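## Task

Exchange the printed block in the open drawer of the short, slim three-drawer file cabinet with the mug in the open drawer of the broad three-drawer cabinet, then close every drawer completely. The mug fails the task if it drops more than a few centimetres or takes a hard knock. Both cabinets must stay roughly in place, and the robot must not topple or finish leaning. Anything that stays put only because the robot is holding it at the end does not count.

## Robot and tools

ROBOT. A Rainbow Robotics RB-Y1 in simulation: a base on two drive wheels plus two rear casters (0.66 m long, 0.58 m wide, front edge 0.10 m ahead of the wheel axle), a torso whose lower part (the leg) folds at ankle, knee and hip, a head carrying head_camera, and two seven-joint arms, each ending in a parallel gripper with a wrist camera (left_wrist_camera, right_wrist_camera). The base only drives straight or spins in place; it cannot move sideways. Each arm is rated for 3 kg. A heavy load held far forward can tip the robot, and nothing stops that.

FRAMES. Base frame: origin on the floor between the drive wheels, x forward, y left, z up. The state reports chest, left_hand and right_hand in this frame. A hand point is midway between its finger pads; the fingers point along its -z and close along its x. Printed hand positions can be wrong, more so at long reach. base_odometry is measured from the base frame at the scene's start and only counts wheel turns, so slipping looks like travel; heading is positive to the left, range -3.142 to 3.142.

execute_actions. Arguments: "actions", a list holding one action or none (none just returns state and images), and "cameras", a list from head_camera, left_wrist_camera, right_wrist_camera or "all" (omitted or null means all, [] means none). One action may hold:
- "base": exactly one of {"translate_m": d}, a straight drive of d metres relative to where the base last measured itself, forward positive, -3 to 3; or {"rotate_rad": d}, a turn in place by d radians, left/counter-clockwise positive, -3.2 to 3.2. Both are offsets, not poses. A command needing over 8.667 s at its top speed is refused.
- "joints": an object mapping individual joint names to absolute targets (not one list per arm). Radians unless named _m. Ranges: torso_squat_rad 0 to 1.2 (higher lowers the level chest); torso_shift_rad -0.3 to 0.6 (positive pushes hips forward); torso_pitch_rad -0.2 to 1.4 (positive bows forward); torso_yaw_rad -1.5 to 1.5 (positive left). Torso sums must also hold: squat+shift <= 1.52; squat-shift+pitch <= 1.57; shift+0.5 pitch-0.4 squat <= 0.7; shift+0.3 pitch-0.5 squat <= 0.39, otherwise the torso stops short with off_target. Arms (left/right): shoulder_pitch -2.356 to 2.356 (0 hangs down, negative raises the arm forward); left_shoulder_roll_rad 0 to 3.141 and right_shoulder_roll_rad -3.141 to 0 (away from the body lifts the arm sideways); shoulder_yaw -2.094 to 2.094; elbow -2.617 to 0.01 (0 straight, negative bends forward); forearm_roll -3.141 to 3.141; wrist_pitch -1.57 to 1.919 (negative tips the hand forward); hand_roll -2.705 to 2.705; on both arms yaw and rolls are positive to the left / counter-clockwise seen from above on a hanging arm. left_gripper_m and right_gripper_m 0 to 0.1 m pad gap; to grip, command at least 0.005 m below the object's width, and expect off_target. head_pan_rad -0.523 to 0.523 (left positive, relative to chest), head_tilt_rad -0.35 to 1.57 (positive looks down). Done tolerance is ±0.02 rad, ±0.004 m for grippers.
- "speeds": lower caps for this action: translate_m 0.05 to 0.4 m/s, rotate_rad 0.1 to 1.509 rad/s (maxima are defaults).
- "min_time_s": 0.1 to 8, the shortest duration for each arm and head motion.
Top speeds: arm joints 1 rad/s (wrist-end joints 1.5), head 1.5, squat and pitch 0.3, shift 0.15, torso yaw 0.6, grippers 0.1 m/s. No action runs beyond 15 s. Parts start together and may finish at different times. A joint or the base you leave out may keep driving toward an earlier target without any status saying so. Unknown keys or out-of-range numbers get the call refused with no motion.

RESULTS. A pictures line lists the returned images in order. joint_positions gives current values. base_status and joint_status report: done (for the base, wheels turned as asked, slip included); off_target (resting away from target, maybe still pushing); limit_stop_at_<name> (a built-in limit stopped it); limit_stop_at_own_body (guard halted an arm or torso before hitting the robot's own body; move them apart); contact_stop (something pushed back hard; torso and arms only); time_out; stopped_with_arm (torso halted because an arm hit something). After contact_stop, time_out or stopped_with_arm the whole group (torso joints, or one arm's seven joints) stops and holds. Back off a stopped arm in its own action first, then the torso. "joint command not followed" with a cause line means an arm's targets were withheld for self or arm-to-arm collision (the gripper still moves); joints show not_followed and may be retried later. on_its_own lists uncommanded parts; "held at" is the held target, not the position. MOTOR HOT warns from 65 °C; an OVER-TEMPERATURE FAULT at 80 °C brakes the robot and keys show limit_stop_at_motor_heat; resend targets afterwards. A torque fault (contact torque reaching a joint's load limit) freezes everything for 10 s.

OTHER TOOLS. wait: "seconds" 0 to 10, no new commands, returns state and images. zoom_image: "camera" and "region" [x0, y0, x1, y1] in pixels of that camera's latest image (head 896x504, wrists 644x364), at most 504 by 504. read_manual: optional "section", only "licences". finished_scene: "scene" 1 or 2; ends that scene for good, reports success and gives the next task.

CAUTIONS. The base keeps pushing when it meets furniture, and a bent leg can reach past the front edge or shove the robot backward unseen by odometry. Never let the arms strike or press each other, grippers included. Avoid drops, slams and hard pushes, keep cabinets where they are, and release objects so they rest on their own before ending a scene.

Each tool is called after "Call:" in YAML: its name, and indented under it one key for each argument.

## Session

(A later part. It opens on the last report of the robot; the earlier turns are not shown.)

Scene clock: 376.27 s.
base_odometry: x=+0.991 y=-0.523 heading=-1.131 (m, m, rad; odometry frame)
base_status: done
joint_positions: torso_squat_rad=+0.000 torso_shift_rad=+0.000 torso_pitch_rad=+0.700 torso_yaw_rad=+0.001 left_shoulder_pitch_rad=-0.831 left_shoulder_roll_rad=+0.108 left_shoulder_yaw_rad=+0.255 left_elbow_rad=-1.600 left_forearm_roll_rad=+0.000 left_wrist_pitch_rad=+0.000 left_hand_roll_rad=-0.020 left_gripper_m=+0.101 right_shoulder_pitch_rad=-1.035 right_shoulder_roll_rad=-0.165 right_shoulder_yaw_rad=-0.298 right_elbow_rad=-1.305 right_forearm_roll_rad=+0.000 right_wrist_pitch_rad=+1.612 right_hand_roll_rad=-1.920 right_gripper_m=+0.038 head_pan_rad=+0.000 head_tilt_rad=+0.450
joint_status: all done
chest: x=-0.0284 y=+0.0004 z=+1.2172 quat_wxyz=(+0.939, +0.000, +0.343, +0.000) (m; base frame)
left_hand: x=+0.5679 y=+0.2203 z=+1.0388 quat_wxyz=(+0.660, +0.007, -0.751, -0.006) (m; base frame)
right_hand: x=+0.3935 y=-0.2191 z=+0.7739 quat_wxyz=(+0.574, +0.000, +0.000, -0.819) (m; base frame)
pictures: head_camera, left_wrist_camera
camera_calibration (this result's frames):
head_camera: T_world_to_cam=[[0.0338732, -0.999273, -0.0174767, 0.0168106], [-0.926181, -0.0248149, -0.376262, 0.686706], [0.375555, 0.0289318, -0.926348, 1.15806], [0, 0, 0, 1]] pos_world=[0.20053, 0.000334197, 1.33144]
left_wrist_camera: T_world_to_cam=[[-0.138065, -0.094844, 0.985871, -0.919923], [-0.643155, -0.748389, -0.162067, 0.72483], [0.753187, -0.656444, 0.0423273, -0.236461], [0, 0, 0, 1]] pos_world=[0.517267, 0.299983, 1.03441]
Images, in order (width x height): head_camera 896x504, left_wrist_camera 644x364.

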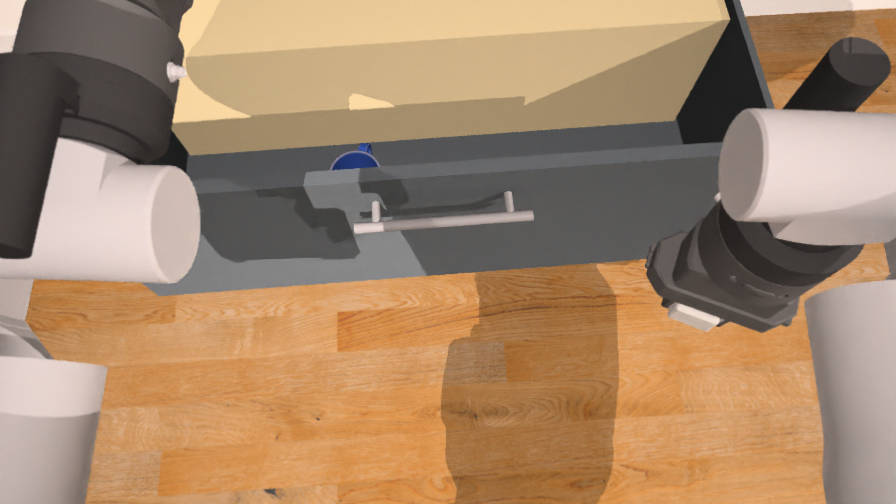

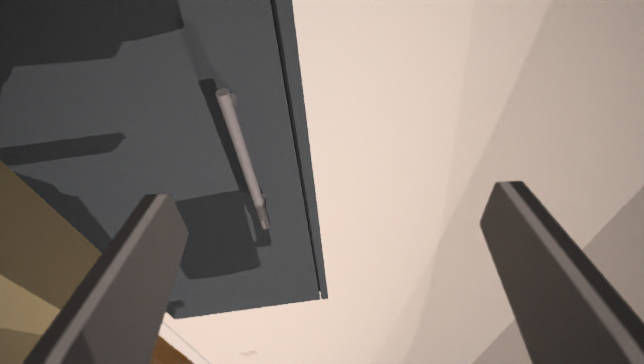

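Call:
execute_actions:
  actions:
    - {"base":{"rotate_rad":-0.09},"joints":{"torso_squat_rad":0.0,"torso_pitch_rad":0.8,"right_shoulder_pitch_rad":-0.2,"right_shoulder_roll_rad":-0.15,"right_shoulder_yaw_rad":0,"right_elbow_rad":-0.4,"left_shoulder_pitch_rad":-0.96,"left_shoulder_roll_rad":0.144,"left_shoulder_yaw_rad":0.284,"left_elbow_rad":-1.747,"left_wrist_pitch_rad":1.877,"left_hand_roll_rad":1.57,"left_forearm_roll_rad":0,"head_tilt_rad":0.2,"head_pan_rad":0.1}}

Scene clock: 439.63 s.
base_odometry: x=+0.991 y=-0.523 heading=-1.220 (m, m, rad; odometry frame)
base_status: done
joint_positions: torso_squat_rad=+0.000 torso_shift_rad=+0.000 torso_pitch_rad=+0.800 torso_yaw_rad=+0.001 left_shoulder_pitch_rad=-0.960 left_shoulder_roll_rad=+0.144 left_shoulder_yaw_rad=+0.284 left_elbow_rad=-1.747 left_forearm_roll_rad=+0.000 left_wrist_pitch_rad=+1.877 left_hand_roll_rad=+1.570 left_gripper_m=+0.101 right_shoulder_pitch_rad=-0.200 right_shoulder_roll_rad=-0.150 right_shoulder_yaw_rad=+0.000 right_elbow_rad=-0.400 right_forearm_roll_rad=+0.000 right_wrist_pitch_rad=+1.612 right_hand_roll_rad=-1.920 right_gripper_m=+0.038 head_pan_rad=+0.100 head_tilt_rad=+0.200
joint_status: all done
chest: x=-0.0058 y=+0.0004 z=+1.1961 quat_wxyz=(+0.921, +0.000, +0.389, +0.000) (m; base frame)
left_hand: x=+0.3717 y=+0.2207 z=+0.7993 quat_wxyz=(+0.707, +0.000, +0.000, +0.707) (m; base frame)
right_hand: x=-0.3802 y=-0.3140 z=+0.8239 quat_wxyz=(+0.360, -0.690, +0.387, -0.495) (m; base frame)
pictures: head_camera, left_wrist_camera, right_wrist_camera
camera_calibration (this result's frames):
head_camera: T_world_to_cam=[[0.105473, -0.990884, -0.0838086, 0.0915108], [-0.857073, -0.0478434, -0.512968, 0.876011], [0.504282, 0.125935, -0.854307, 0.996152], [0, 0, 0, 1]] pos_world=[0.238812, 0.00713789, 1.30805]
left_wrist_camera: T_world_to_cam=[[0.0762667, 0.997034, 0.0103042, -0.251718], [0.749363, -0.0641326, 0.659046, -0.764809], [0.657753, -0.0425417, -0.752032, 0.456701], [0, 0, 0, 1]] pos_world=[0.291921, 0.221351, 0.850092]
right_wrist_camera: T_world_to_cam=[[-0.188628, 0.892108, -0.410565, 0.545944], [0.521637, -0.263197, -0.811555, 0.810826], [-0.832054, -0.367248, -0.41571, -0.0020213], [0, 0, 0, 1]] pos_world=[-0.321658, -0.274376, 0.881335]
Images, in order (width x height): head_camera 896x504, left_wrist_camera 644x364, right_wrist_camera 644x364.

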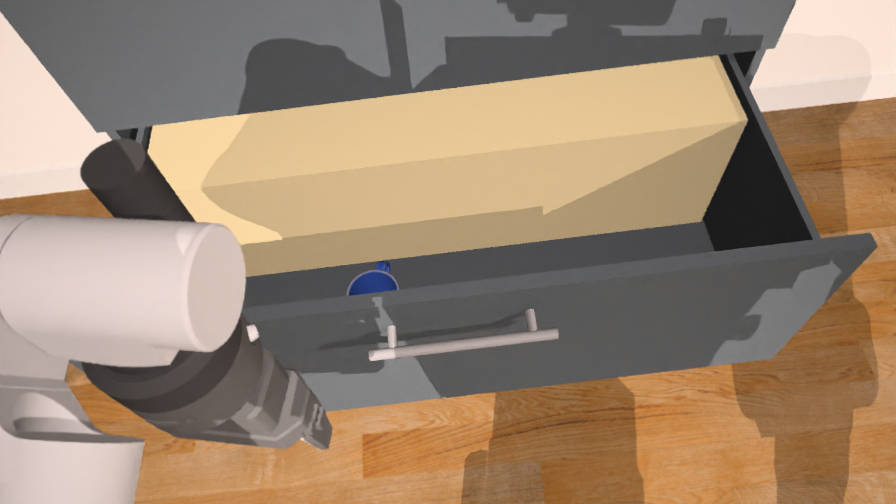

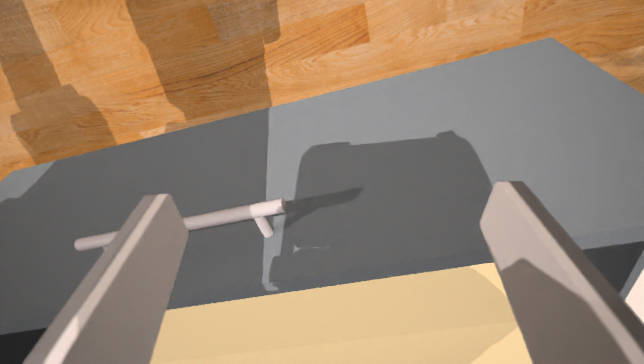

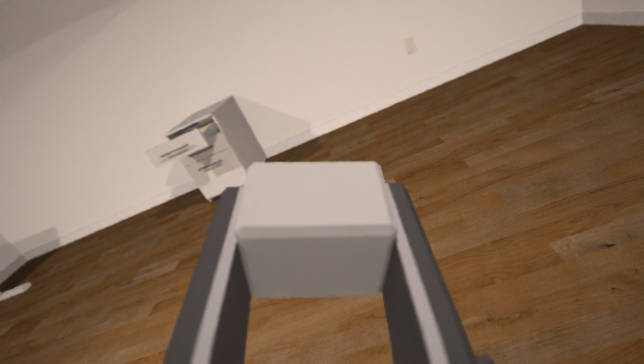

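Call:
execute_actions:
  actions:
    - {"base":{"translate_m":0.28},"speeds":{"translate_m":0.15},"joints":{"left_hand_roll_rad":1.77,"head_tilt_rad":0.4}}
  cameras: ["head_camera","left_wrist_camera"]

Scene clock: 455.77 s.
base_odometry: x=+1.087 y=-0.786 heading=-1.221 (m, m, rad; odometry frame)
base_status: done
joint_positions: torso_squat_rad=+0.000 torso_shift_rad=+0.000 torso_pitch_rad=+0.800 torso_yaw_rad=+0.001 left_shoulder_pitch_rad=-0.960 left_shoulder_roll_rad=+0.144 left_shoulder_yaw_rad=+0.284 left_elbow_rad=-1.747 left_forearm_roll_rad=+0.000 left_wrist_pitch_rad=+1.877 left_hand_roll_rad=+1.770 left_gripper_m=+0.101 right_shoulder_pitch_rad=-0.200 right_shoulder_roll_rad=-0.150 right_shoulder_yaw_rad=+0.000 right_elbow_rad=-0.400 right_forearm_roll_rad=+0.000 right_wrist_pitch_rad=+1.612 right_hand_roll_rad=-1.920 right_gripper_m=+0.038 head_pan_rad=+0.100 head_tilt_rad=+0.400
joint_status: all done
chest: x=-0.0058 y=+0.0004 z=+1.1961 quat_wxyz=(+0.921, +0.000, +0.389, +0.000) (m; base frame)
left_hand: x=+0.3718 y=+0.2207 z=+0.7994 quat_wxyz=(+0.633, +0.000, +0.000, +0.774) (m; base frame)
right_hand: x=-0.3801 y=-0.3140 z=+0.8238 quat_wxyz=(+0.360, -0.690, +0.387, -0.495) (m; base frame)
pictures: head_camera, left_wrist_camera
camera_calibration (this result's frames):
head_camera: T_world_to_cam=[[0.102268, -0.990622, -0.0906093, 0.100975], [-0.940677, -0.0666815, -0.332688, 0.650932], [0.323526, 0.119257, -0.938674, 1.13513], [0, 0, 0, 1]] pos_world=[0.234746, 0.00806107, 1.29122]
left_wrist_camera: T_world_to_cam=[[-0.123329, 0.992314, 0.0101894, -0.176387], [0.747027, 0.086075, 0.659197, -0.797299], [0.653253, 0.0889101, -0.751901, 0.429232], [0, 0, 0, 1]] pos_world=[0.293453, 0.205496, 0.850115]
Images, in order (width x height): head_camera 896x504, left_wrist_camera 644x364.

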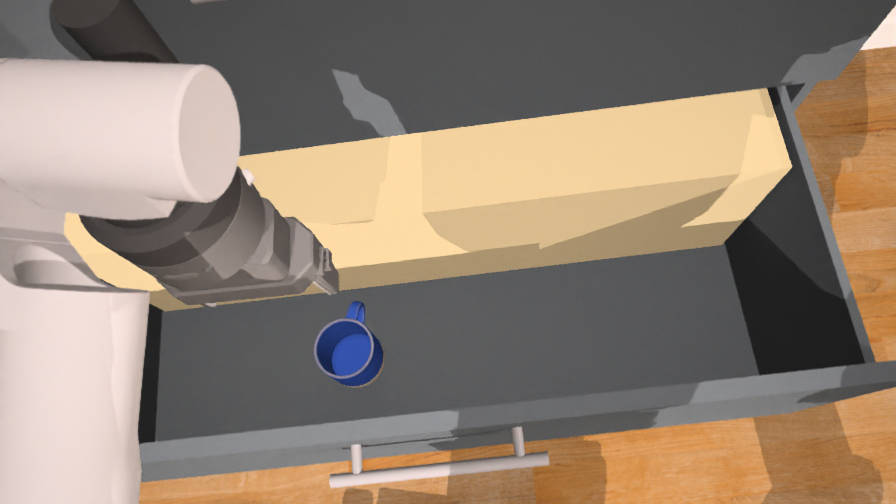

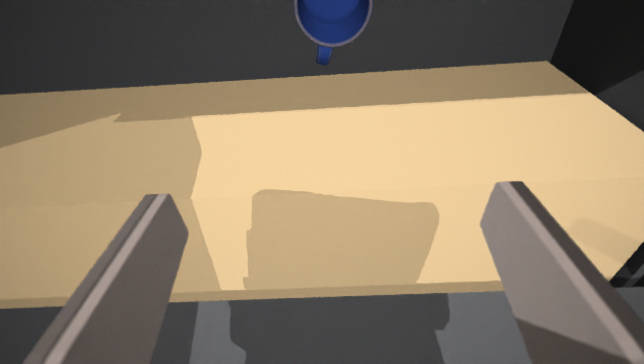

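Call:
execute_actions:
  actions:
    - {"joints":{"torso_squat_rad":0.65,"head_tilt_rad":0.5}}
  cameras: ["head_camera","left_wrist_camera"]

Scene clock: 463.77 s.
base_odometry: x=+1.087 y=-0.786 heading=-1.221 (m, m, rad; odometry frame)
base_status: not commanded
joint_positions: torso_squat_rad=+0.650 torso_shift_rad=+0.000 torso_pitch_rad=+0.800 torso_yaw_rad=+0.001 left_shoulder_pitch_rad=-0.960 left_shoulder_roll_rad=+0.144 left_shoulder_yaw_rad=+0.284 left_elbow_rad=-1.747 left_forearm_roll_rad=+0.000 left_wrist_pitch_rad=+1.877 left_hand_roll_rad=+1.770 left_gripper_m=+0.101 right_shoulder_pitch_rad=-0.200 right_shoulder_roll_rad=-0.150 right_shoulder_yaw_rad=+0.000 right_elbow_rad=-0.400 right_forearm_roll_rad=+0.000 right_wrist_pitch_rad=+1.612 right_hand_roll_rad=-1.920 right_gripper_m=+0.038 head_pan_rad=+0.100 head_tilt_rad=+0.500
joint_status: all done
chest: x=-0.0058 y=+0.0003 z=+1.0534 quat_wxyz=(+0.921, +0.000, +0.389, +0.000) (m; base frame)
left_hand: x=+0.3717 y=+0.2206 z=+0.6567 quat_wxyz=(+0.633, +0.000, +0.000, +0.774) (m; base frame)
right_hand: x=-0.3802 y=-0.3141 z=+0.6810 quat_wxyz=(+0.360, -0.690, +0.387, -0.495) (m; base frame)
pictures: head_camera, left_wrist_camera
camera_calibration (this result's frames):
head_camera: T_world_to_cam=[[0.100176, -0.990545, -0.0937325, 0.0920027], [-0.968526, -0.0755051, -0.237185, 0.495233], [0.227865, 0.114543, -0.966932, 1.0491], [0, 0, 0, 1]] pos_world=[0.231376, 0.00835884, 1.14049]
left_wrist_camera: T_world_to_cam=[[-0.123344, 0.992312, 0.0101942, -0.1749], [0.746996, 0.0860793, 0.659233, -0.703194], [0.653287, 0.0889278, -0.75187, 0.321938], [0, 0, 0, 1]] pos_world=[0.293392, 0.205457, 0.707407]
Images, in order (width x height): head_camera 896x504, left_wrist_camera 644x364.

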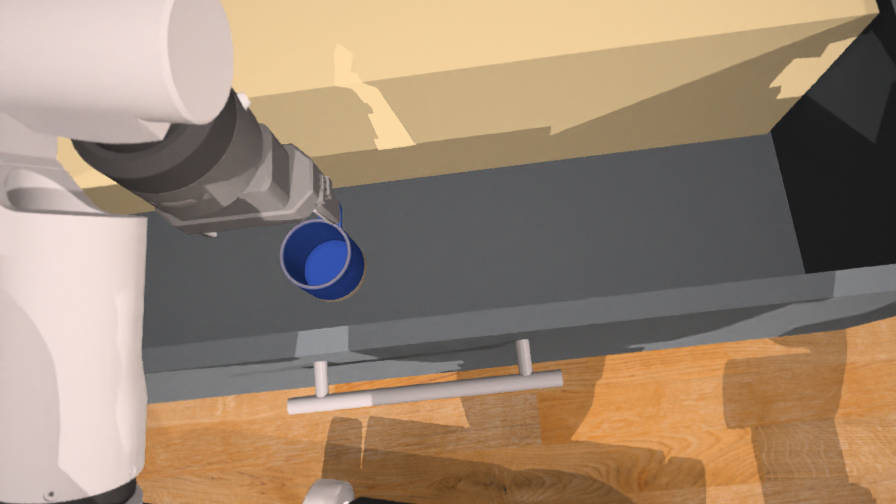

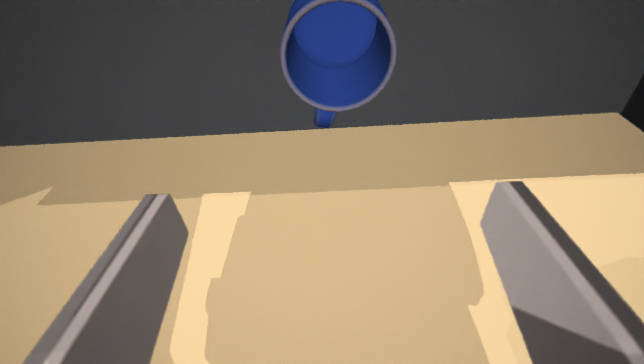

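Call:
execute_actions:
  actions:
    - {"joints":{"torso_squat_rad":0.1,"left_shoulder_pitch_rad":-1.2205,"left_shoulder_roll_rad":0.225,"left_shoulder_yaw_rad":0.327,"left_elbow_rad":-0.522,"left_wrist_pitch_rad":0.921,"head_tilt_rad":0.45},"min_time_s":2.2}
  cameras: ["head_camera","left_wrist_camera"]

Scene clock: 494.50 s.
base_odometry: x=+1.087 y=-0.786 heading=-1.221 (m, m, rad; odometry frame)
base_status: not commanded
joint_positions: torso_squat_rad=+0.100 torso_shift_rad=+0.000 torso_pitch_rad=+0.800 torso_yaw_rad=+0.001 left_shoulder_pitch_rad=-1.220 left_shoulder_roll_rad=+0.225 left_shoulder_yaw_rad=+0.327 left_elbow_rad=-0.522 left_forearm_roll_rad=+0.000 left_wrist_pitch_rad=+0.921 left_hand_roll_rad=+1.770 left_gripper_m=+0.101 right_shoulder_pitch_rad=-0.200 right_shoulder_roll_rad=-0.150 right_shoulder_yaw_rad=+0.000 right_elbow_rad=-0.400 right_forearm_roll_rad=+0.000 right_wrist_pitch_rad=+1.612 right_hand_roll_rad=-1.920 right_gripper_m=+0.038 head_pan_rad=+0.100 head_tilt_rad=+0.450
joint_status: all done
chest: x=-0.0058 y=+0.0004 z=+1.1926 quat_wxyz=(+0.921, +0.000, +0.389, +0.000) (m; base frame)
left_hand: x=+0.3729 y=+0.2205 z=+0.5961 quat_wxyz=(+0.633, +0.000, +0.000, +0.774) (m; base frame)
right_hand: x=-0.3801 y=-0.3140 z=+0.8203 quat_wxyz=(+0.360, -0.690, +0.387, -0.495) (m; base frame)
pictures: head_camera, left_wrist_camera
camera_calibration (this result's frames):
head_camera: T_world_to_cam=[[0.10126, -0.990577, -0.0922131, 0.10292], [-0.955827, -0.0711596, -0.285185, 0.589574], [0.275936, 0.117018, -0.954026, 1.15932], [0, 0, 0, 1]] pos_world=[0.233211, 0.00824334, 1.28365]
left_wrist_camera: T_world_to_cam=[[-0.123234, 0.992328, 0.00988711, -0.173885], [0.746929, 0.0861897, 0.659294, -0.664225], [0.653384, 0.0886325, -0.75182, 0.275646], [0, 0, 0, 1]] pos_world=[0.294598, 0.205369, 0.646875]
Images, in order (width x height): head_camera 896x504, left_wrist_camera 644x364.

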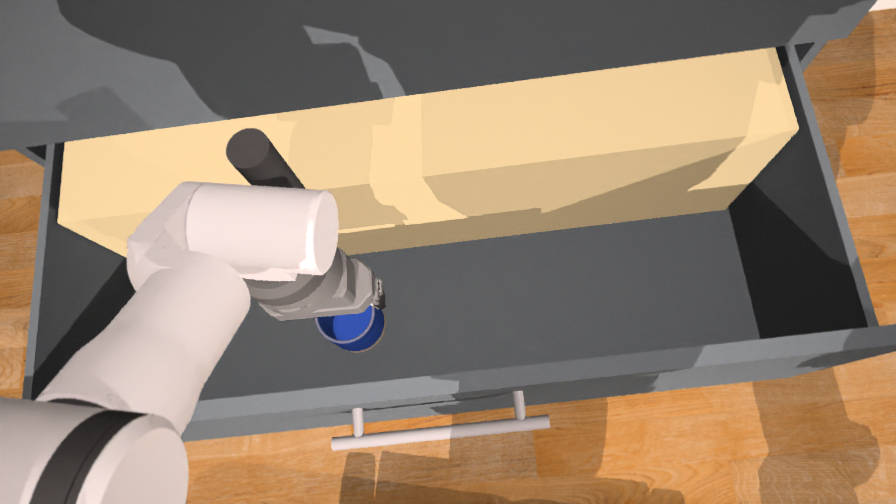

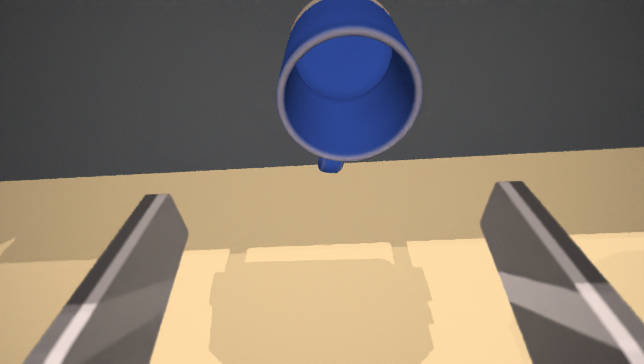

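Call:
execute_actions:
  actions:
    - {"base":{"rotate_rad":0.024},"joints":{"torso_squat_rad":0.3}}
  cameras: ["left_wrist_camera"]

Scene clock: 504.37 s.
base_odometry: x=+1.087 y=-0.786 heading=-1.197 (m, m, rad; odometry frame)
base_status: done
joint_positions: torso_squat_rad=+0.300 torso_shift_rad=+0.000 torso_pitch_rad=+0.800 torso_yaw_rad=+0.001 left_shoulder_pitch_rad=-1.220 left_shoulder_roll_rad=+0.225 left_shoulder_yaw_rad=+0.327 left_elbow_rad=-0.522 left_forearm_roll_rad=+0.000 left_wrist_pitch_rad=+0.921 left_hand_roll_rad=+1.770 left_gripper_m=+0.101 right_shoulder_pitch_rad=-0.200 right_shoulder_roll_rad=-0.150 right_shoulder_yaw_rad=+0.000 right_elbow_rad=-0.400 right_forearm_roll_rad=+0.000 right_wrist_pitch_rad=+1.612 right_hand_roll_rad=-1.920 right_gripper_m=+0.038 head_pan_rad=+0.100 head_tilt_rad=+0.450
joint_status: all done
chest: x=-0.0058 y=+0.0004 z=+1.1648 quat_wxyz=(+0.921, +0.000, +0.389, +0.000) (m; base frame)
left_hand: x=+0.3730 y=+0.2205 z=+0.5685 quat_wxyz=(+0.633, +0.000, +0.000, +0.774) (m; base frame)
right_hand: x=-0.3801 y=-0.3140 z=+0.7925 quat_wxyz=(+0.360, -0.690, +0.387, -0.495) (m; base frame)
pictures: left_wrist_camera
camera_calibration (this result's frames):
left_wrist_camera: T_world_to_cam=[[-0.123245, 0.992327, 0.00985757, -0.173576], [0.746799, 0.0861999, 0.65944, -0.646073], [0.653531, 0.0886342, -0.751692, 0.254693], [0, 0, 0, 1]] pos_world=[0.294644, 0.205361, 0.619208]
Images, in order (width x height): left_wrist_camera 644x364.

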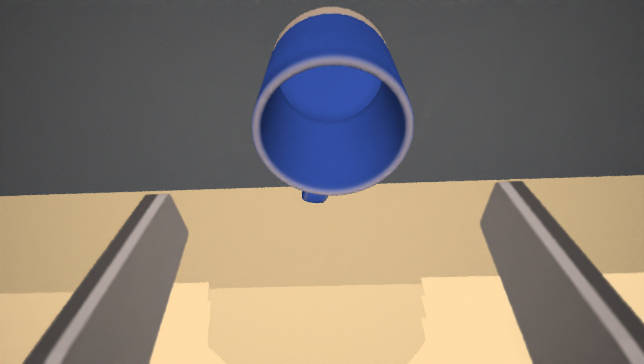

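Call:
execute_actions:
  actions:
    - {"joints":{"torso_squat_rad":0.5,"head_tilt_rad":0.5,"head_pan_rad":0.25}}
  cameras: ["head_camera","left_wrist_camera"]

Scene clock: 509.90 s.
base_odometry: x=+1.087 y=-0.786 heading=-1.197 (m, m, rad; odometry frame)
base_status: not commanded
joint_positions: torso_squat_rad=+0.500 torso_shift_rad=+0.000 torso_pitch_rad=+0.800 torso_yaw_rad=+0.001 left_shoulder_pitch_rad=-1.220 left_shoulder_roll_rad=+0.225 left_shoulder_yaw_rad=+0.327 left_elbow_rad=-0.522 left_forearm_roll_rad=+0.000 left_wrist_pitch_rad=+0.921 left_hand_roll_rad=+1.770 left_gripper_m=+0.101 right_shoulder_pitch_rad=-0.200 right_shoulder_roll_rad=-0.150 right_shoulder_yaw_rad=+0.000 right_elbow_rad=-0.400 right_forearm_roll_rad=+0.000 right_wrist_pitch_rad=+1.612 right_hand_roll_rad=-1.920 right_gripper_m=+0.038 head_pan_rad=+0.250 head_tilt_rad=+0.500
joint_status: all done
chest: x=-0.0058 y=+0.0004 z=+1.1104 quat_wxyz=(+0.921, +0.000, +0.389, +0.000) (m; base frame)
left_hand: x=+0.3730 y=+0.2205 z=+0.5140 quat_wxyz=(+0.633, +0.000, +0.000, +0.774) (m; base frame)
right_hand: x=-0.3801 y=-0.3141 z=+0.7381 quat_wxyz=(+0.360, -0.690, +0.387, -0.495) (m; base frame)
pictures: head_camera, left_wrist_camera
camera_calibration (this result's frames):
head_camera: T_world_to_cam=[[0.202223, -0.958949, -0.198804, 0.211403], [-0.95673, -0.150075, -0.249288, 0.521943], [0.209219, 0.240614, -0.947804, 1.08345], [0, 0, 0, 1]] pos_world=[0.22993, 0.0203619, 1.19904]
left_wrist_camera: T_world_to_cam=[[-0.12324, 0.992328, 0.00985803, -0.173022], [0.746827, 0.0861998, 0.659409, -0.610141], [0.6535, 0.0886277, -0.75172, 0.213809], [0, 0, 0, 1]] pos_world=[0.294622, 0.205339, 0.564763]
Images, in order (width x height): head_camera 896x504, left_wrist_camera 644x364.

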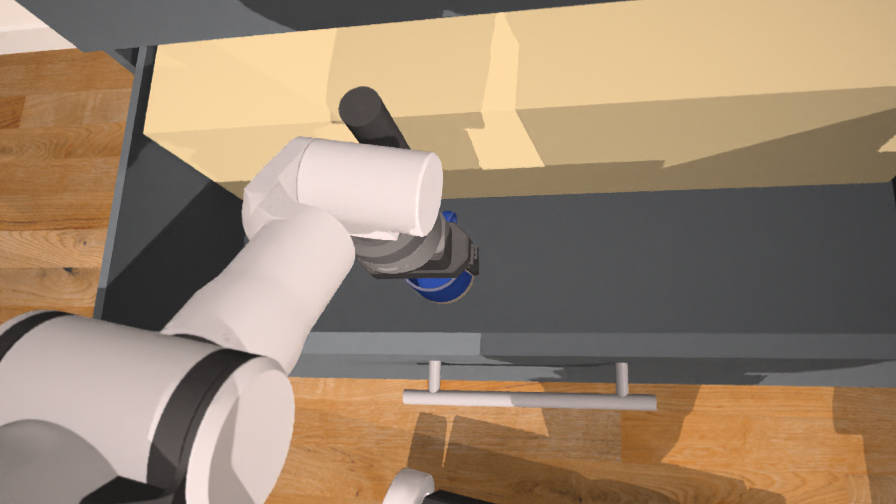

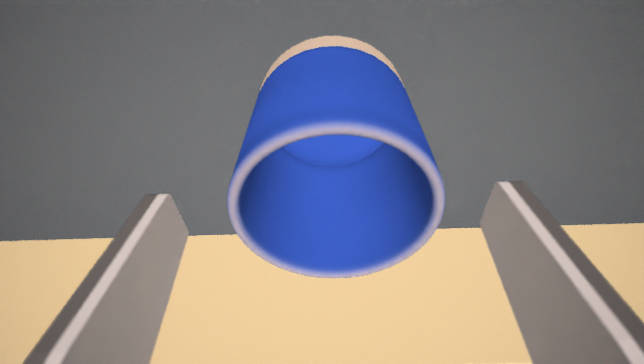

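Call:
zoom_image:
  camera: "head_camera"
  region: [220, 60, 520, 320]

Region (220, 60, 520, 320) of head_camera's 896x504 image, scaled by 1.680, with more detail than that image has; it fills the top 437 rows of this view, and the rest is white.

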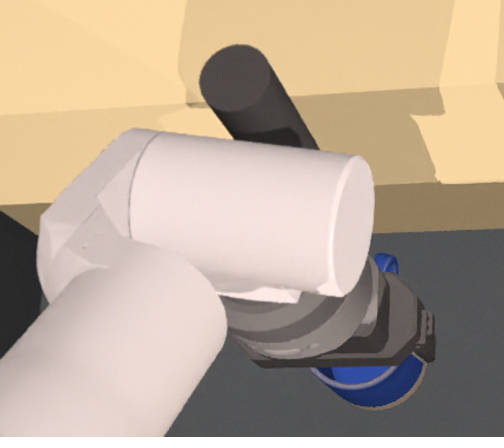

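Call:
execute_actions:
  actions:
    - {"joints":{"torso_squat_rad":0.6}}
  cameras: ["head_camera","left_wrist_camera"]

Scene clock: 526.67 s.
base_odometry: x=+1.087 y=-0.786 heading=-1.197 (m, m, rad; odometry frame)
base_status: not commanded
joint_positions: torso_squat_rad=+0.600 torso_shift_rad=+0.000 torso_pitch_rad=+0.800 torso_yaw_rad=+0.001 left_shoulder_pitch_rad=-1.220 left_shoulder_roll_rad=+0.225 left_shoulder_yaw_rad=+0.327 left_elbow_rad=-0.522 left_forearm_roll_rad=+0.000 left_wrist_pitch_rad=+0.921 left_hand_roll_rad=+1.770 left_gripper_m=+0.101 right_shoulder_pitch_rad=-0.200 right_shoulder_roll_rad=-0.150 right_shoulder_yaw_rad=+0.000 right_elbow_rad=-0.400 right_forearm_roll_rad=+0.000 right_wrist_pitch_rad=+1.612 right_hand_roll_rad=-1.920 right_gripper_m=+0.038 head_pan_rad=+0.250 head_tilt_rad=+0.500
joint_status: all done
chest: x=-0.0058 y=+0.0004 z=+1.0738 quat_wxyz=(+0.921, +0.000, +0.389, +0.000) (m; base frame)
left_hand: x=+0.3730 y=+0.2205 z=+0.4775 quat_wxyz=(+0.633, +0.000, +0.000, +0.774) (m; base frame)
right_hand: x=-0.3802 y=-0.3141 z=+0.7015 quat_wxyz=(+0.360, -0.690, +0.387, -0.495) (m; base frame)
pictures: head_camera, left_wrist_camera
camera_calibration (this result's frames):
head_camera: T_world_to_cam=[[0.202222, -0.958949, -0.198806, 0.204125], [-0.956733, -0.150076, -0.249277, 0.512802], [0.209207, 0.240614, -0.947807, 1.0488], [0, 0, 0, 1]] pos_world=[0.22992, 0.0203501, 1.16247]
left_wrist_camera: T_world_to_cam=[[-0.123244, 0.992327, 0.00987159, -0.172666], [0.746836, 0.0861951, 0.659398, -0.586006], [0.653488, 0.0886393, -0.751729, 0.186331], [0, 0, 0, 1]] pos_world=[0.294606, 0.205336, 0.528186]
Images, in order (width x height): head_camera 896x504, left_wrist_camera 644x364.

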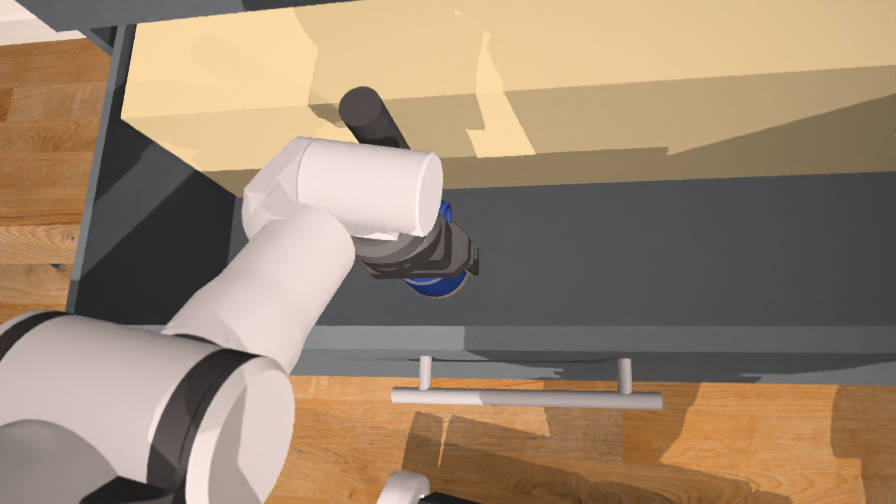

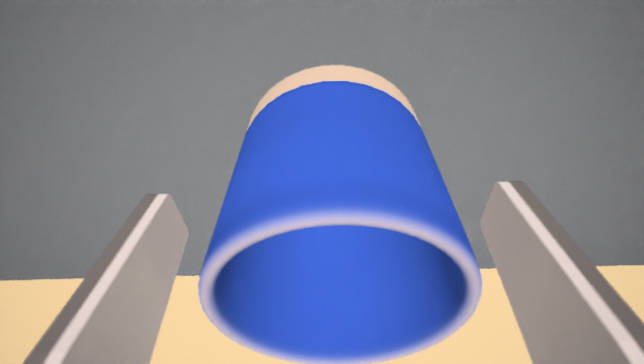

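Call:
execute_actions:
  actions:
    - {"joints":{"torso_squat_rad":0.635}}
  cameras: ["left_wrist_camera"]

Call:
execute_actions:
  actions:
    - {"joints":{"left_gripper_m":0.06},"min_time_s":1}
  cameras: ["head_camera","left_wrist_camera"]

Scene clock: 534.13 s.
base_odometry: x=+1.087 y=-0.786 heading=-1.197 (m, m, rad; odometry frame)
base_status: not commanded
joint_positions: torso_squat_rad=+0.635 torso_shift_rad=+0.000 torso_pitch_rad=+0.800 torso_yaw_rad=+0.001 left_shoulder_pitch_rad=-1.220 left_shoulder_roll_rad=+0.225 left_shoulder_yaw_rad=+0.327 left_elbow_rad=-0.522 left_forearm_roll_rad=+0.000 left_wrist_pitch_rad=+0.921 left_hand_roll_rad=+1.770 left_gripper_m=+0.101 right_shoulder_pitch_rad=-0.200 right_shoulder_roll_rad=-0.150 right_shoulder_yaw_rad=+0.000 right_elbow_rad=-0.400 right_forearm_roll_rad=+0.000 right_wrist_pitch_rad=+1.612 right_hand_roll_rad=-1.920 right_gripper_m=+0.038 head_pan_rad=+0.250 head_tilt_rad=+0.500
joint_status: all done
chest: x=-0.0059 y=+0.0003 z=+1.0597 quat_wxyz=(+0.921, +0.000, +0.389, +0.000) (m; base frame)
left_hand: x=+0.3730 y=+0.2205 z=+0.4633 quat_wxyz=(+0.633, +0.000, +0.000, +0.774) (m; base frame)
right_hand: x=-0.3802 y=-0.3141 z=+0.6873 quat_wxyz=(+0.360, -0.690, +0.387, -0.495) (m; base frame)
pictures: left_wrist_camera
camera_calibration (this result's frames):
left_wrist_camera: T_world_to_cam=[[-0.123249, 0.992326, 0.00988428, -0.172536], [0.746834, 0.0861906, 0.659401, -0.576653], [0.653489, 0.0886528, -0.751726, 0.175671], [0, 0, 0, 1]] pos_world=[0.2946, 0.20534, 0.514007]
Images, in order (width x height): left_wrist_camera 644x364.

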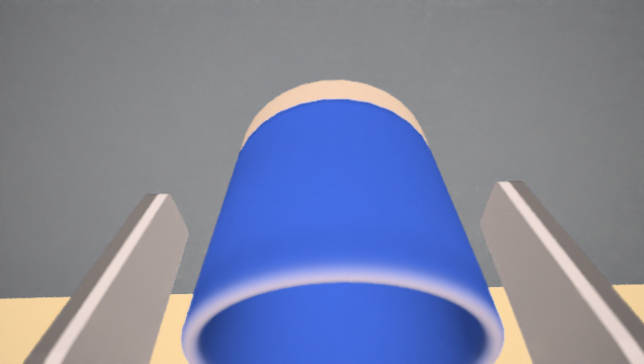

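action 0: "min_time_s" has no arm or head joint beside it: it slows only arm and head motions. Command such a joint too, or leave it out

Call:
execute_actions:
  actions:
    - {"joints":{"left_gripper_m":0.06}}
  cameras: ["head_camera","left_wrist_camera"]

Scene clock: 540.20 s.
base_odometry: x=+1.087 y=-0.786 heading=-1.197 (m, m, rad; odometry frame)
base_status: not commanded
joint_positions: torso_squat_rad=+0.635 torso_shift_rad=+0.000 torso_pitch_rad=+0.800 torso_yaw_rad=+0.001 left_shoulder_pitch_rad=-1.220 left_shoulder_roll_rad=+0.225 left_shoulder_yaw_rad=+0.327 left_elbow_rad=-0.522 left_forearm_roll_rad=+0.000 left_wrist_pitch_rad=+0.921 left_hand_roll_rad=+1.770 left_gripper_m=+0.080 right_shoulder_pitch_rad=-0.200 right_shoulder_roll_rad=-0.150 right_shoulder_yaw_rad=+0.000 right_elbow_rad=-0.400 right_forearm_roll_rad=+0.000 right_wrist_pitch_rad=+1.612 right_hand_roll_rad=-1.920 right_gripper_m=+0.038 head_pan_rad=+0.250 head_tilt_rad=+0.500
joint_status: left_gripper_m off_target (ended at +0.080, target +0.060)
chest: x=-0.0059 y=+0.0003 z=+1.0597 quat_wxyz=(+0.921, +0.000, +0.389, +0.000) (m; base frame)
left_hand: x=+0.3730 y=+0.2205 z=+0.4633 quat_wxyz=(+0.633, +0.000, +0.000, +0.774) (m; base frame)
right_hand: x=-0.3802 y=-0.3141 z=+0.6873 quat_wxyz=(+0.360, -0.690, +0.387, -0.495) (m; base frame)
pictures: head_camera, left_wrist_camera
camera_calibration (this result's frames):
head_camera: T_world_to_cam=[[0.202225, -0.958948, -0.198805, 0.201302], [-0.956731, -0.150077, -0.249285, 0.509265], [0.209215, 0.240614, -0.947805, 1.03536], [0, 0, 0, 1]] pos_world=[0.229909, 0.0203454, 1.14829]
left_wrist_camera: T_world_to_cam=[[-0.123267, 0.992324, 0.00990706, -0.172558], [0.746827, 0.086188, 0.65941, -0.576661], [0.653494, 0.0886825, -0.751718, 0.175656], [0, 0, 0, 1]] pos_world=[0.294605, 0.205358, 0.514009]
Images, in order (width x height): head_camera 896x504, left_wrist_camera 644x364.

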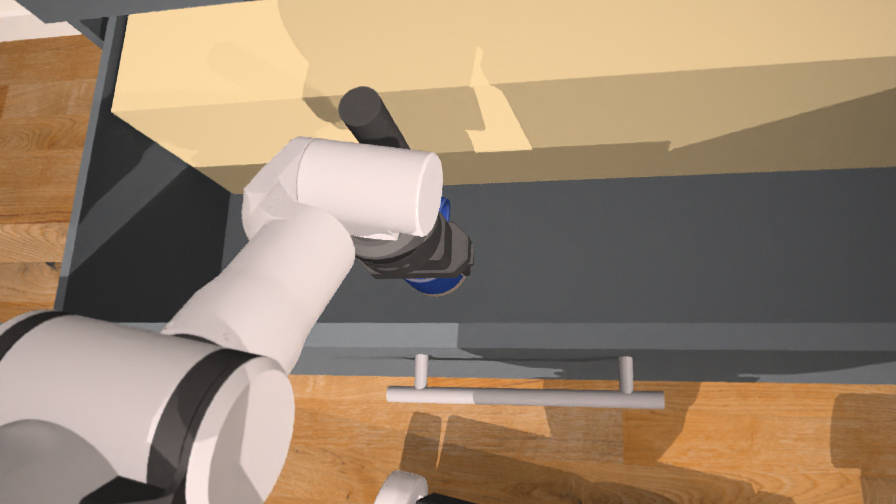

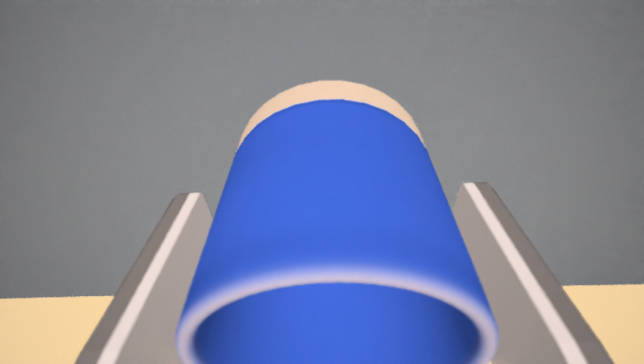

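Call:
execute_actions:
  actions:
    - {"base":{"translate_m":-0.02},"speeds":{"translate_m":0.05},"joints":{"torso_squat_rad":0.1,"head_tilt_rad":0.45,"head_pan_rad":0.1}}
  cameras: ["head_camera","left_wrist_camera"]

Scene clock: 551.93 s.
base_odometry: x=+1.080 y=-0.768 heading=-1.198 (m, m, rad; odometry frame)
base_status: done
joint_positions: torso_squat_rad=+0.100 torso_shift_rad=+0.000 torso_pitch_rad=+0.800 torso_yaw_rad=+0.001 left_shoulder_pitch_rad=-1.220 left_shoulder_roll_rad=+0.225 left_shoulder_yaw_rad=+0.327 left_elbow_rad=-0.522 left_forearm_roll_rad=+0.000 left_wrist_pitch_rad=+0.921 left_hand_roll_rad=+1.770 left_gripper_m=+0.080 right_shoulder_pitch_rad=-0.200 right_shoulder_roll_rad=-0.150 right_shoulder_yaw_rad=+0.000 right_elbow_rad=-0.400 right_forearm_roll_rad=+0.000 right_wrist_pitch_rad=+1.612 right_hand_roll_rad=-1.920 right_gripper_m=+0.038 head_pan_rad=+0.100 head_tilt_rad=+0.450
joint_status: all done
chest: x=-0.0057 y=+0.0004 z=+1.1925 quat_wxyz=(+0.921, +0.000, +0.390, +0.000) (m; base frame)
left_hand: x=+0.3728 y=+0.2206 z=+0.5960 quat_wxyz=(+0.633, +0.000, +0.000, +0.774) (m; base frame)
right_hand: x=-0.3801 y=-0.3140 z=+0.8203 quat_wxyz=(+0.360, -0.690, +0.387, -0.495) (m; base frame)
pictures: head_camera, left_wrist_camera
camera_calibration (this result's frames):
head_camera: T_world_to_cam=[[0.101274, -0.990574, -0.09223, 0.102937], [-0.955856, -0.0711809, -0.285082, 0.589494], [0.27583, 0.11703, -0.954055, 1.15931], [0, 0, 0, 1]] pos_world=[0.233273, 0.00825277, 1.2836]
left_wrist_camera: T_world_to_cam=[[-0.123329, 0.992315, 0.0100442, -0.174065], [0.747192, 0.0861934, 0.658996, -0.663929], [0.653066, 0.0887779, -0.75208, 0.27588], [0, 0, 0, 1]] pos_world=[0.294448, 0.205462, 0.646758]
Images, in order (width x height): head_camera 896x504, left_wrist_camera 644x364.

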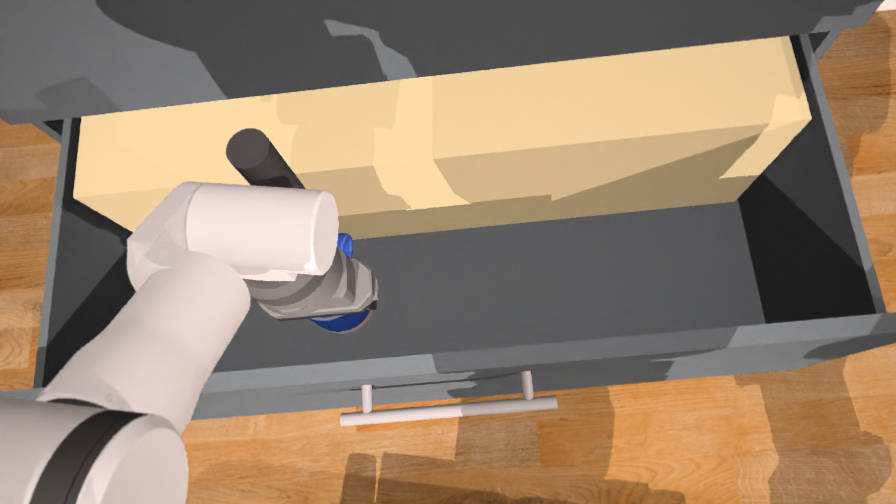

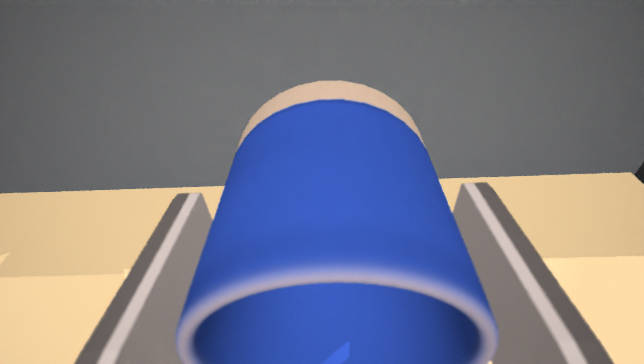

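Call:
execute_actions:
  actions:
    - {"joints":{"torso_squat_rad":0.0,"left_shoulder_pitch_rad":-0.96,"left_shoulder_roll_rad":0.144,"left_shoulder_yaw_rad":0.284,"left_elbow_rad":-1.747,"left_wrist_pitch_rad":1.877,"head_tilt_rad":0.4},"min_time_s":2.5}
  cameras: ["head_camera","left_wrist_camera"]

Scene clock: 558.37 s.
base_odometry: x=+1.080 y=-0.768 heading=-1.198 (m, m, rad; odometry frame)
base_status: not commanded
joint_positions: torso_squat_rad=+0.000 torso_shift_rad=+0.000 torso_pitch_rad=+0.800 torso_yaw_rad=+0.001 left_shoulder_pitch_rad=-0.960 left_shoulder_roll_rad=+0.144 left_shoulder_yaw_rad=+0.284 left_elbow_rad=-1.747 left_forearm_roll_rad=+0.000 left_wrist_pitch_rad=+1.877 left_hand_roll_rad=+1.770 left_gripper_m=+0.080 right_shoulder_pitch_rad=-0.200 right_shoulder_roll_rad=-0.150 right_shoulder_yaw_rad=+0.000 right_elbow_rad=-0.400 right_forearm_roll_rad=+0.000 right_wrist_pitch_rad=+1.612 right_hand_roll_rad=-1.920 right_gripper_m=+0.038 head_pan_rad=+0.100 head_tilt_rad=+0.400
joint_status: all done
chest: x=-0.0057 y=+0.0004 z=+1.1960 quat_wxyz=(+0.921, +0.000, +0.390, +0.000) (m; base frame)
left_hand: x=+0.3717 y=+0.2211 z=+0.7992 quat_wxyz=(+0.633, +0.000, +0.000, +0.774) (m; base frame)
right_hand: x=-0.3801 y=-0.3140 z=+0.8238 quat_wxyz=(+0.360, -0.690, +0.387, -0.495) (m; base frame)
pictures: head_camera, left_wrist_camera
camera_calibration (this result's frames):
head_camera: T_world_to_cam=[[0.102282, -0.990617, -0.0906401, 0.101006], [-0.940744, -0.0667099, -0.332491, 0.650747], [0.323325, 0.119277, -0.938741, 1.13516], [0, 0, 0, 1]] pos_world=[0.23483, 0.00807179, 1.29114]
left_wrist_camera: T_world_to_cam=[[-0.124337, 0.992184, 0.0105574, -0.176753], [0.747211, 0.0866265, 0.658917, -0.797165], [0.652852, 0.0898163, -0.752141, 0.429235], [0, 0, 0, 1]] pos_world=[0.293446, 0.205875, 0.849977]
Images, in order (width x height): head_camera 896x504, left_wrist_camera 644x364.

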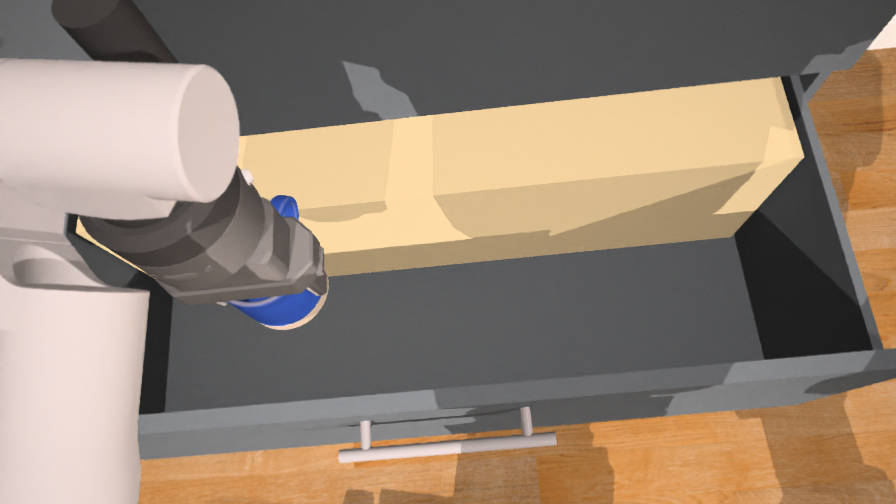

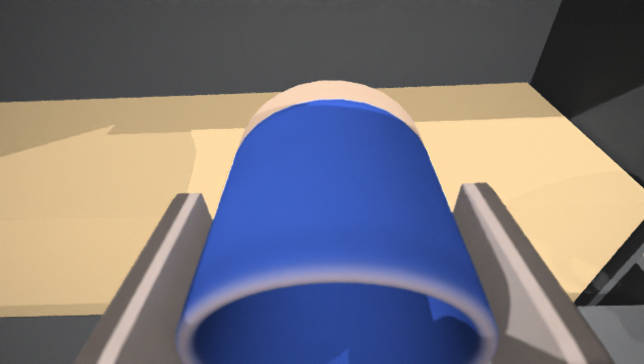

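Call:
execute_actions:
  actions:
    - {"base":{"translate_m":-0.35},"speeds":{"translate_m":0.2}}
  cameras: []

Call:
execute_actions:
  actions:
    - {"base":{"rotate_rad":0.176},"joints":{"left_shoulder_pitch_rad":-0.831,"left_shoulder_roll_rad":0.108,"left_shoulder_yaw_rad":1.75,"left_elbow_rad":-1.5,"left_wrist_pitch_rad":1.5,"right_shoulder_pitch_rad":-0.96,"right_shoulder_roll_rad":-0.144,"right_shoulder_yaw_rad":-0.284,"right_elbow_rad":-1.747,"right_wrist_pitch_rad":1.877,"right_hand_roll_rad":-1.57,"head_tilt_rad":0.1,"head_pan_rad":-0.1},"min_time_s":2.5}

Scene clock: 586.70 s.
base_odometry: x=+0.952 y=-0.442 heading=-1.197 (m, m, rad; odometry frame)
base_status: done
joint_positions: torso_squat_rad=+0.000 torso_shift_rad=+0.000 torso_pitch_rad=+0.800 torso_yaw_rad=+0.001 left_shoulder_pitch_rad=-0.960 left_shoulder_roll_rad=+0.144 left_shoulder_yaw_rad=+0.284 left_elbow_rad=-1.747 left_forearm_roll_rad=+0.000 left_wrist_pitch_rad=+1.877 left_hand_roll_rad=+1.770 left_gripper_m=+0.080 right_shoulder_pitch_rad=-0.200 right_shoulder_roll_rad=-0.150 right_shoulder_yaw_rad=+0.000 right_elbow_rad=-0.400 right_forearm_roll_rad=+0.000 right_wrist_pitch_rad=+1.612 right_hand_roll_rad=-1.920 right_gripper_m=+0.038 head_pan_rad=+0.100 head_tilt_rad=+0.400
joint_status: not commanded
chest: x=-0.0058 y=+0.0004 z=+1.1961 quat_wxyz=(+0.921, +0.000, +0.389, +0.000) (m; base frame)
left_hand: x=+0.3716 y=+0.2212 z=+0.7992 quat_wxyz=(+0.633, +0.000, +0.000, +0.774) (m; base frame)
right_hand: x=-0.3802 y=-0.3140 z=+0.8238 quat_wxyz=(+0.360, -0.690, +0.387, -0.495) (m; base frame)
pictures: none
No camera images: the call's "cameras" was empty. Leave "cameras" out to get every camera's image.

Scene clock: 589.53 s.
base_odometry: x=+0.952 y=-0.442 heading=-1.021 (m, m, rad; odometry frame)
base_status: done
joint_positions: torso_squat_rad=+0.000 torso_shift_rad=+0.000 torso_pitch_rad=+0.800 torso_yaw_rad=+0.001 left_shoulder_pitch_rad=-0.831 left_shoulder_roll_rad=+0.108 left_shoulder_yaw_rad=+1.750 left_elbow_rad=-1.500 left_forearm_roll_rad=+0.000 left_wrist_pitch_rad=+1.500 left_hand_roll_rad=+1.770 left_gripper_m=+0.080 right_shoulder_pitch_rad=-0.960 right_shoulder_roll_rad=-0.144 right_shoulder_yaw_rad=-0.284 right_elbow_rad=-1.747 right_forearm_roll_rad=+0.000 right_wrist_pitch_rad=+1.877 right_hand_roll_rad=-1.570 right_gripper_m=+0.038 head_pan_rad=-0.100 head_tilt_rad=+0.100
joint_status: all done
chest: x=-0.0058 y=+0.0004 z=+1.1961 quat_wxyz=(+0.921, +0.000, +0.389, +0.000) (m; base frame)
left_hand: x=+0.0730 y=+0.5034 z=+0.6960 quat_wxyz=(-0.062, +0.000, +0.000, +0.998) (m; base frame)
right_hand: x=+0.3721 y=-0.2198 z=+0.7996 quat_wxyz=(+0.708, +0.000, -0.001, -0.707) (m; base frame)
pictures: head_camera, left_wrist_camera, right_wrist_camera
camera_calibration (this result's frames):
head_camera: T_world_to_cam=[[-0.0323663, -0.997491, 0.0629683, -0.0810399], [-0.805572, -0.0112567, -0.592391, 0.972934], [0.591613, -0.069899, -0.803186, 0.915403], [0, 0, 0, 1]] pos_world=[0.239581, -0.00589877, 1.3167]
left_wrist_camera: T_world_to_cam=[[-0.998822, -0.0474466, 0.0101559, 0.0945773], [-0.0290516, 0.752431, 0.658031, -0.808226], [-0.0388629, 0.65696, -0.752923, 0.286815], [0, 0, 0, 1]] pos_world=[0.0821321, 0.424196, 0.746826]
right_wrist_camera: T_world_to_cam=[[-0.00100032, 0.99976, 0.021884, 0.201876], [0.737178, -0.0140497, 0.675552, -0.79107], [0.675698, 0.0168082, -0.736987, 0.428689], [0, 0, 0, 1]] pos_world=[0.293697, -0.220147, 0.845929]
Images, in order (width x height): head_camera 896x504, left_wrist_camera 644x364, right_wrist_camera 644x364.

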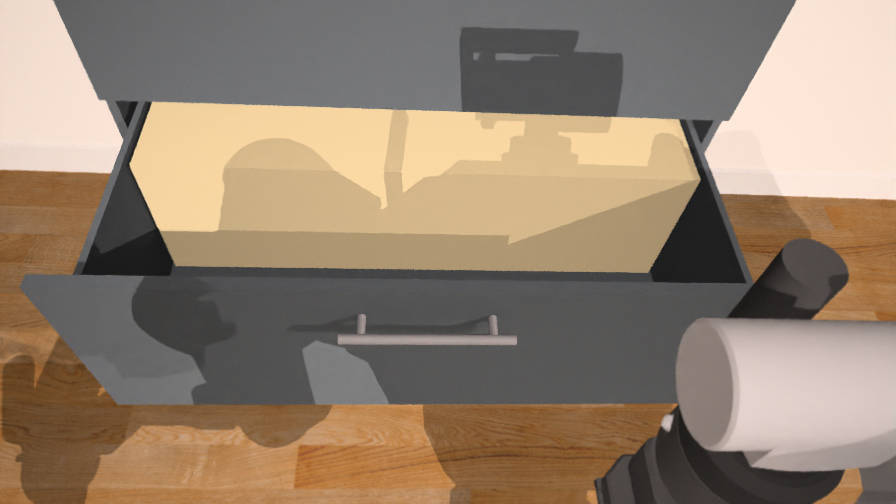

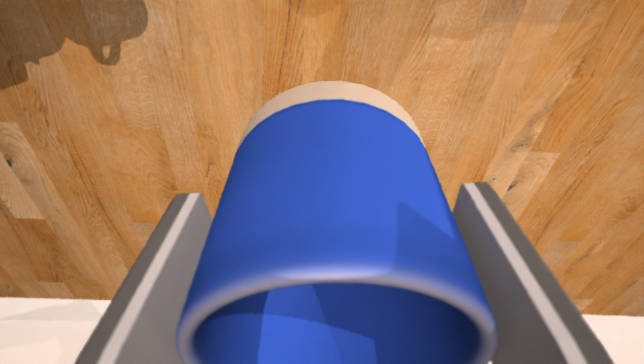

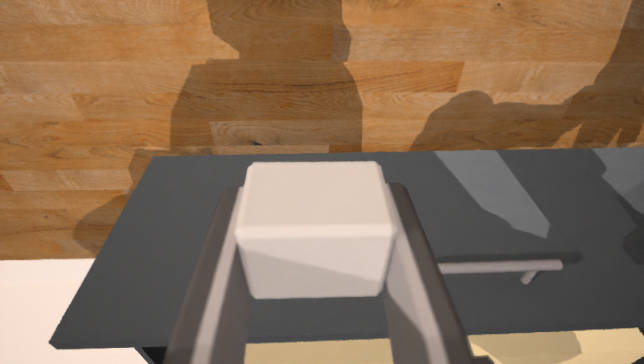

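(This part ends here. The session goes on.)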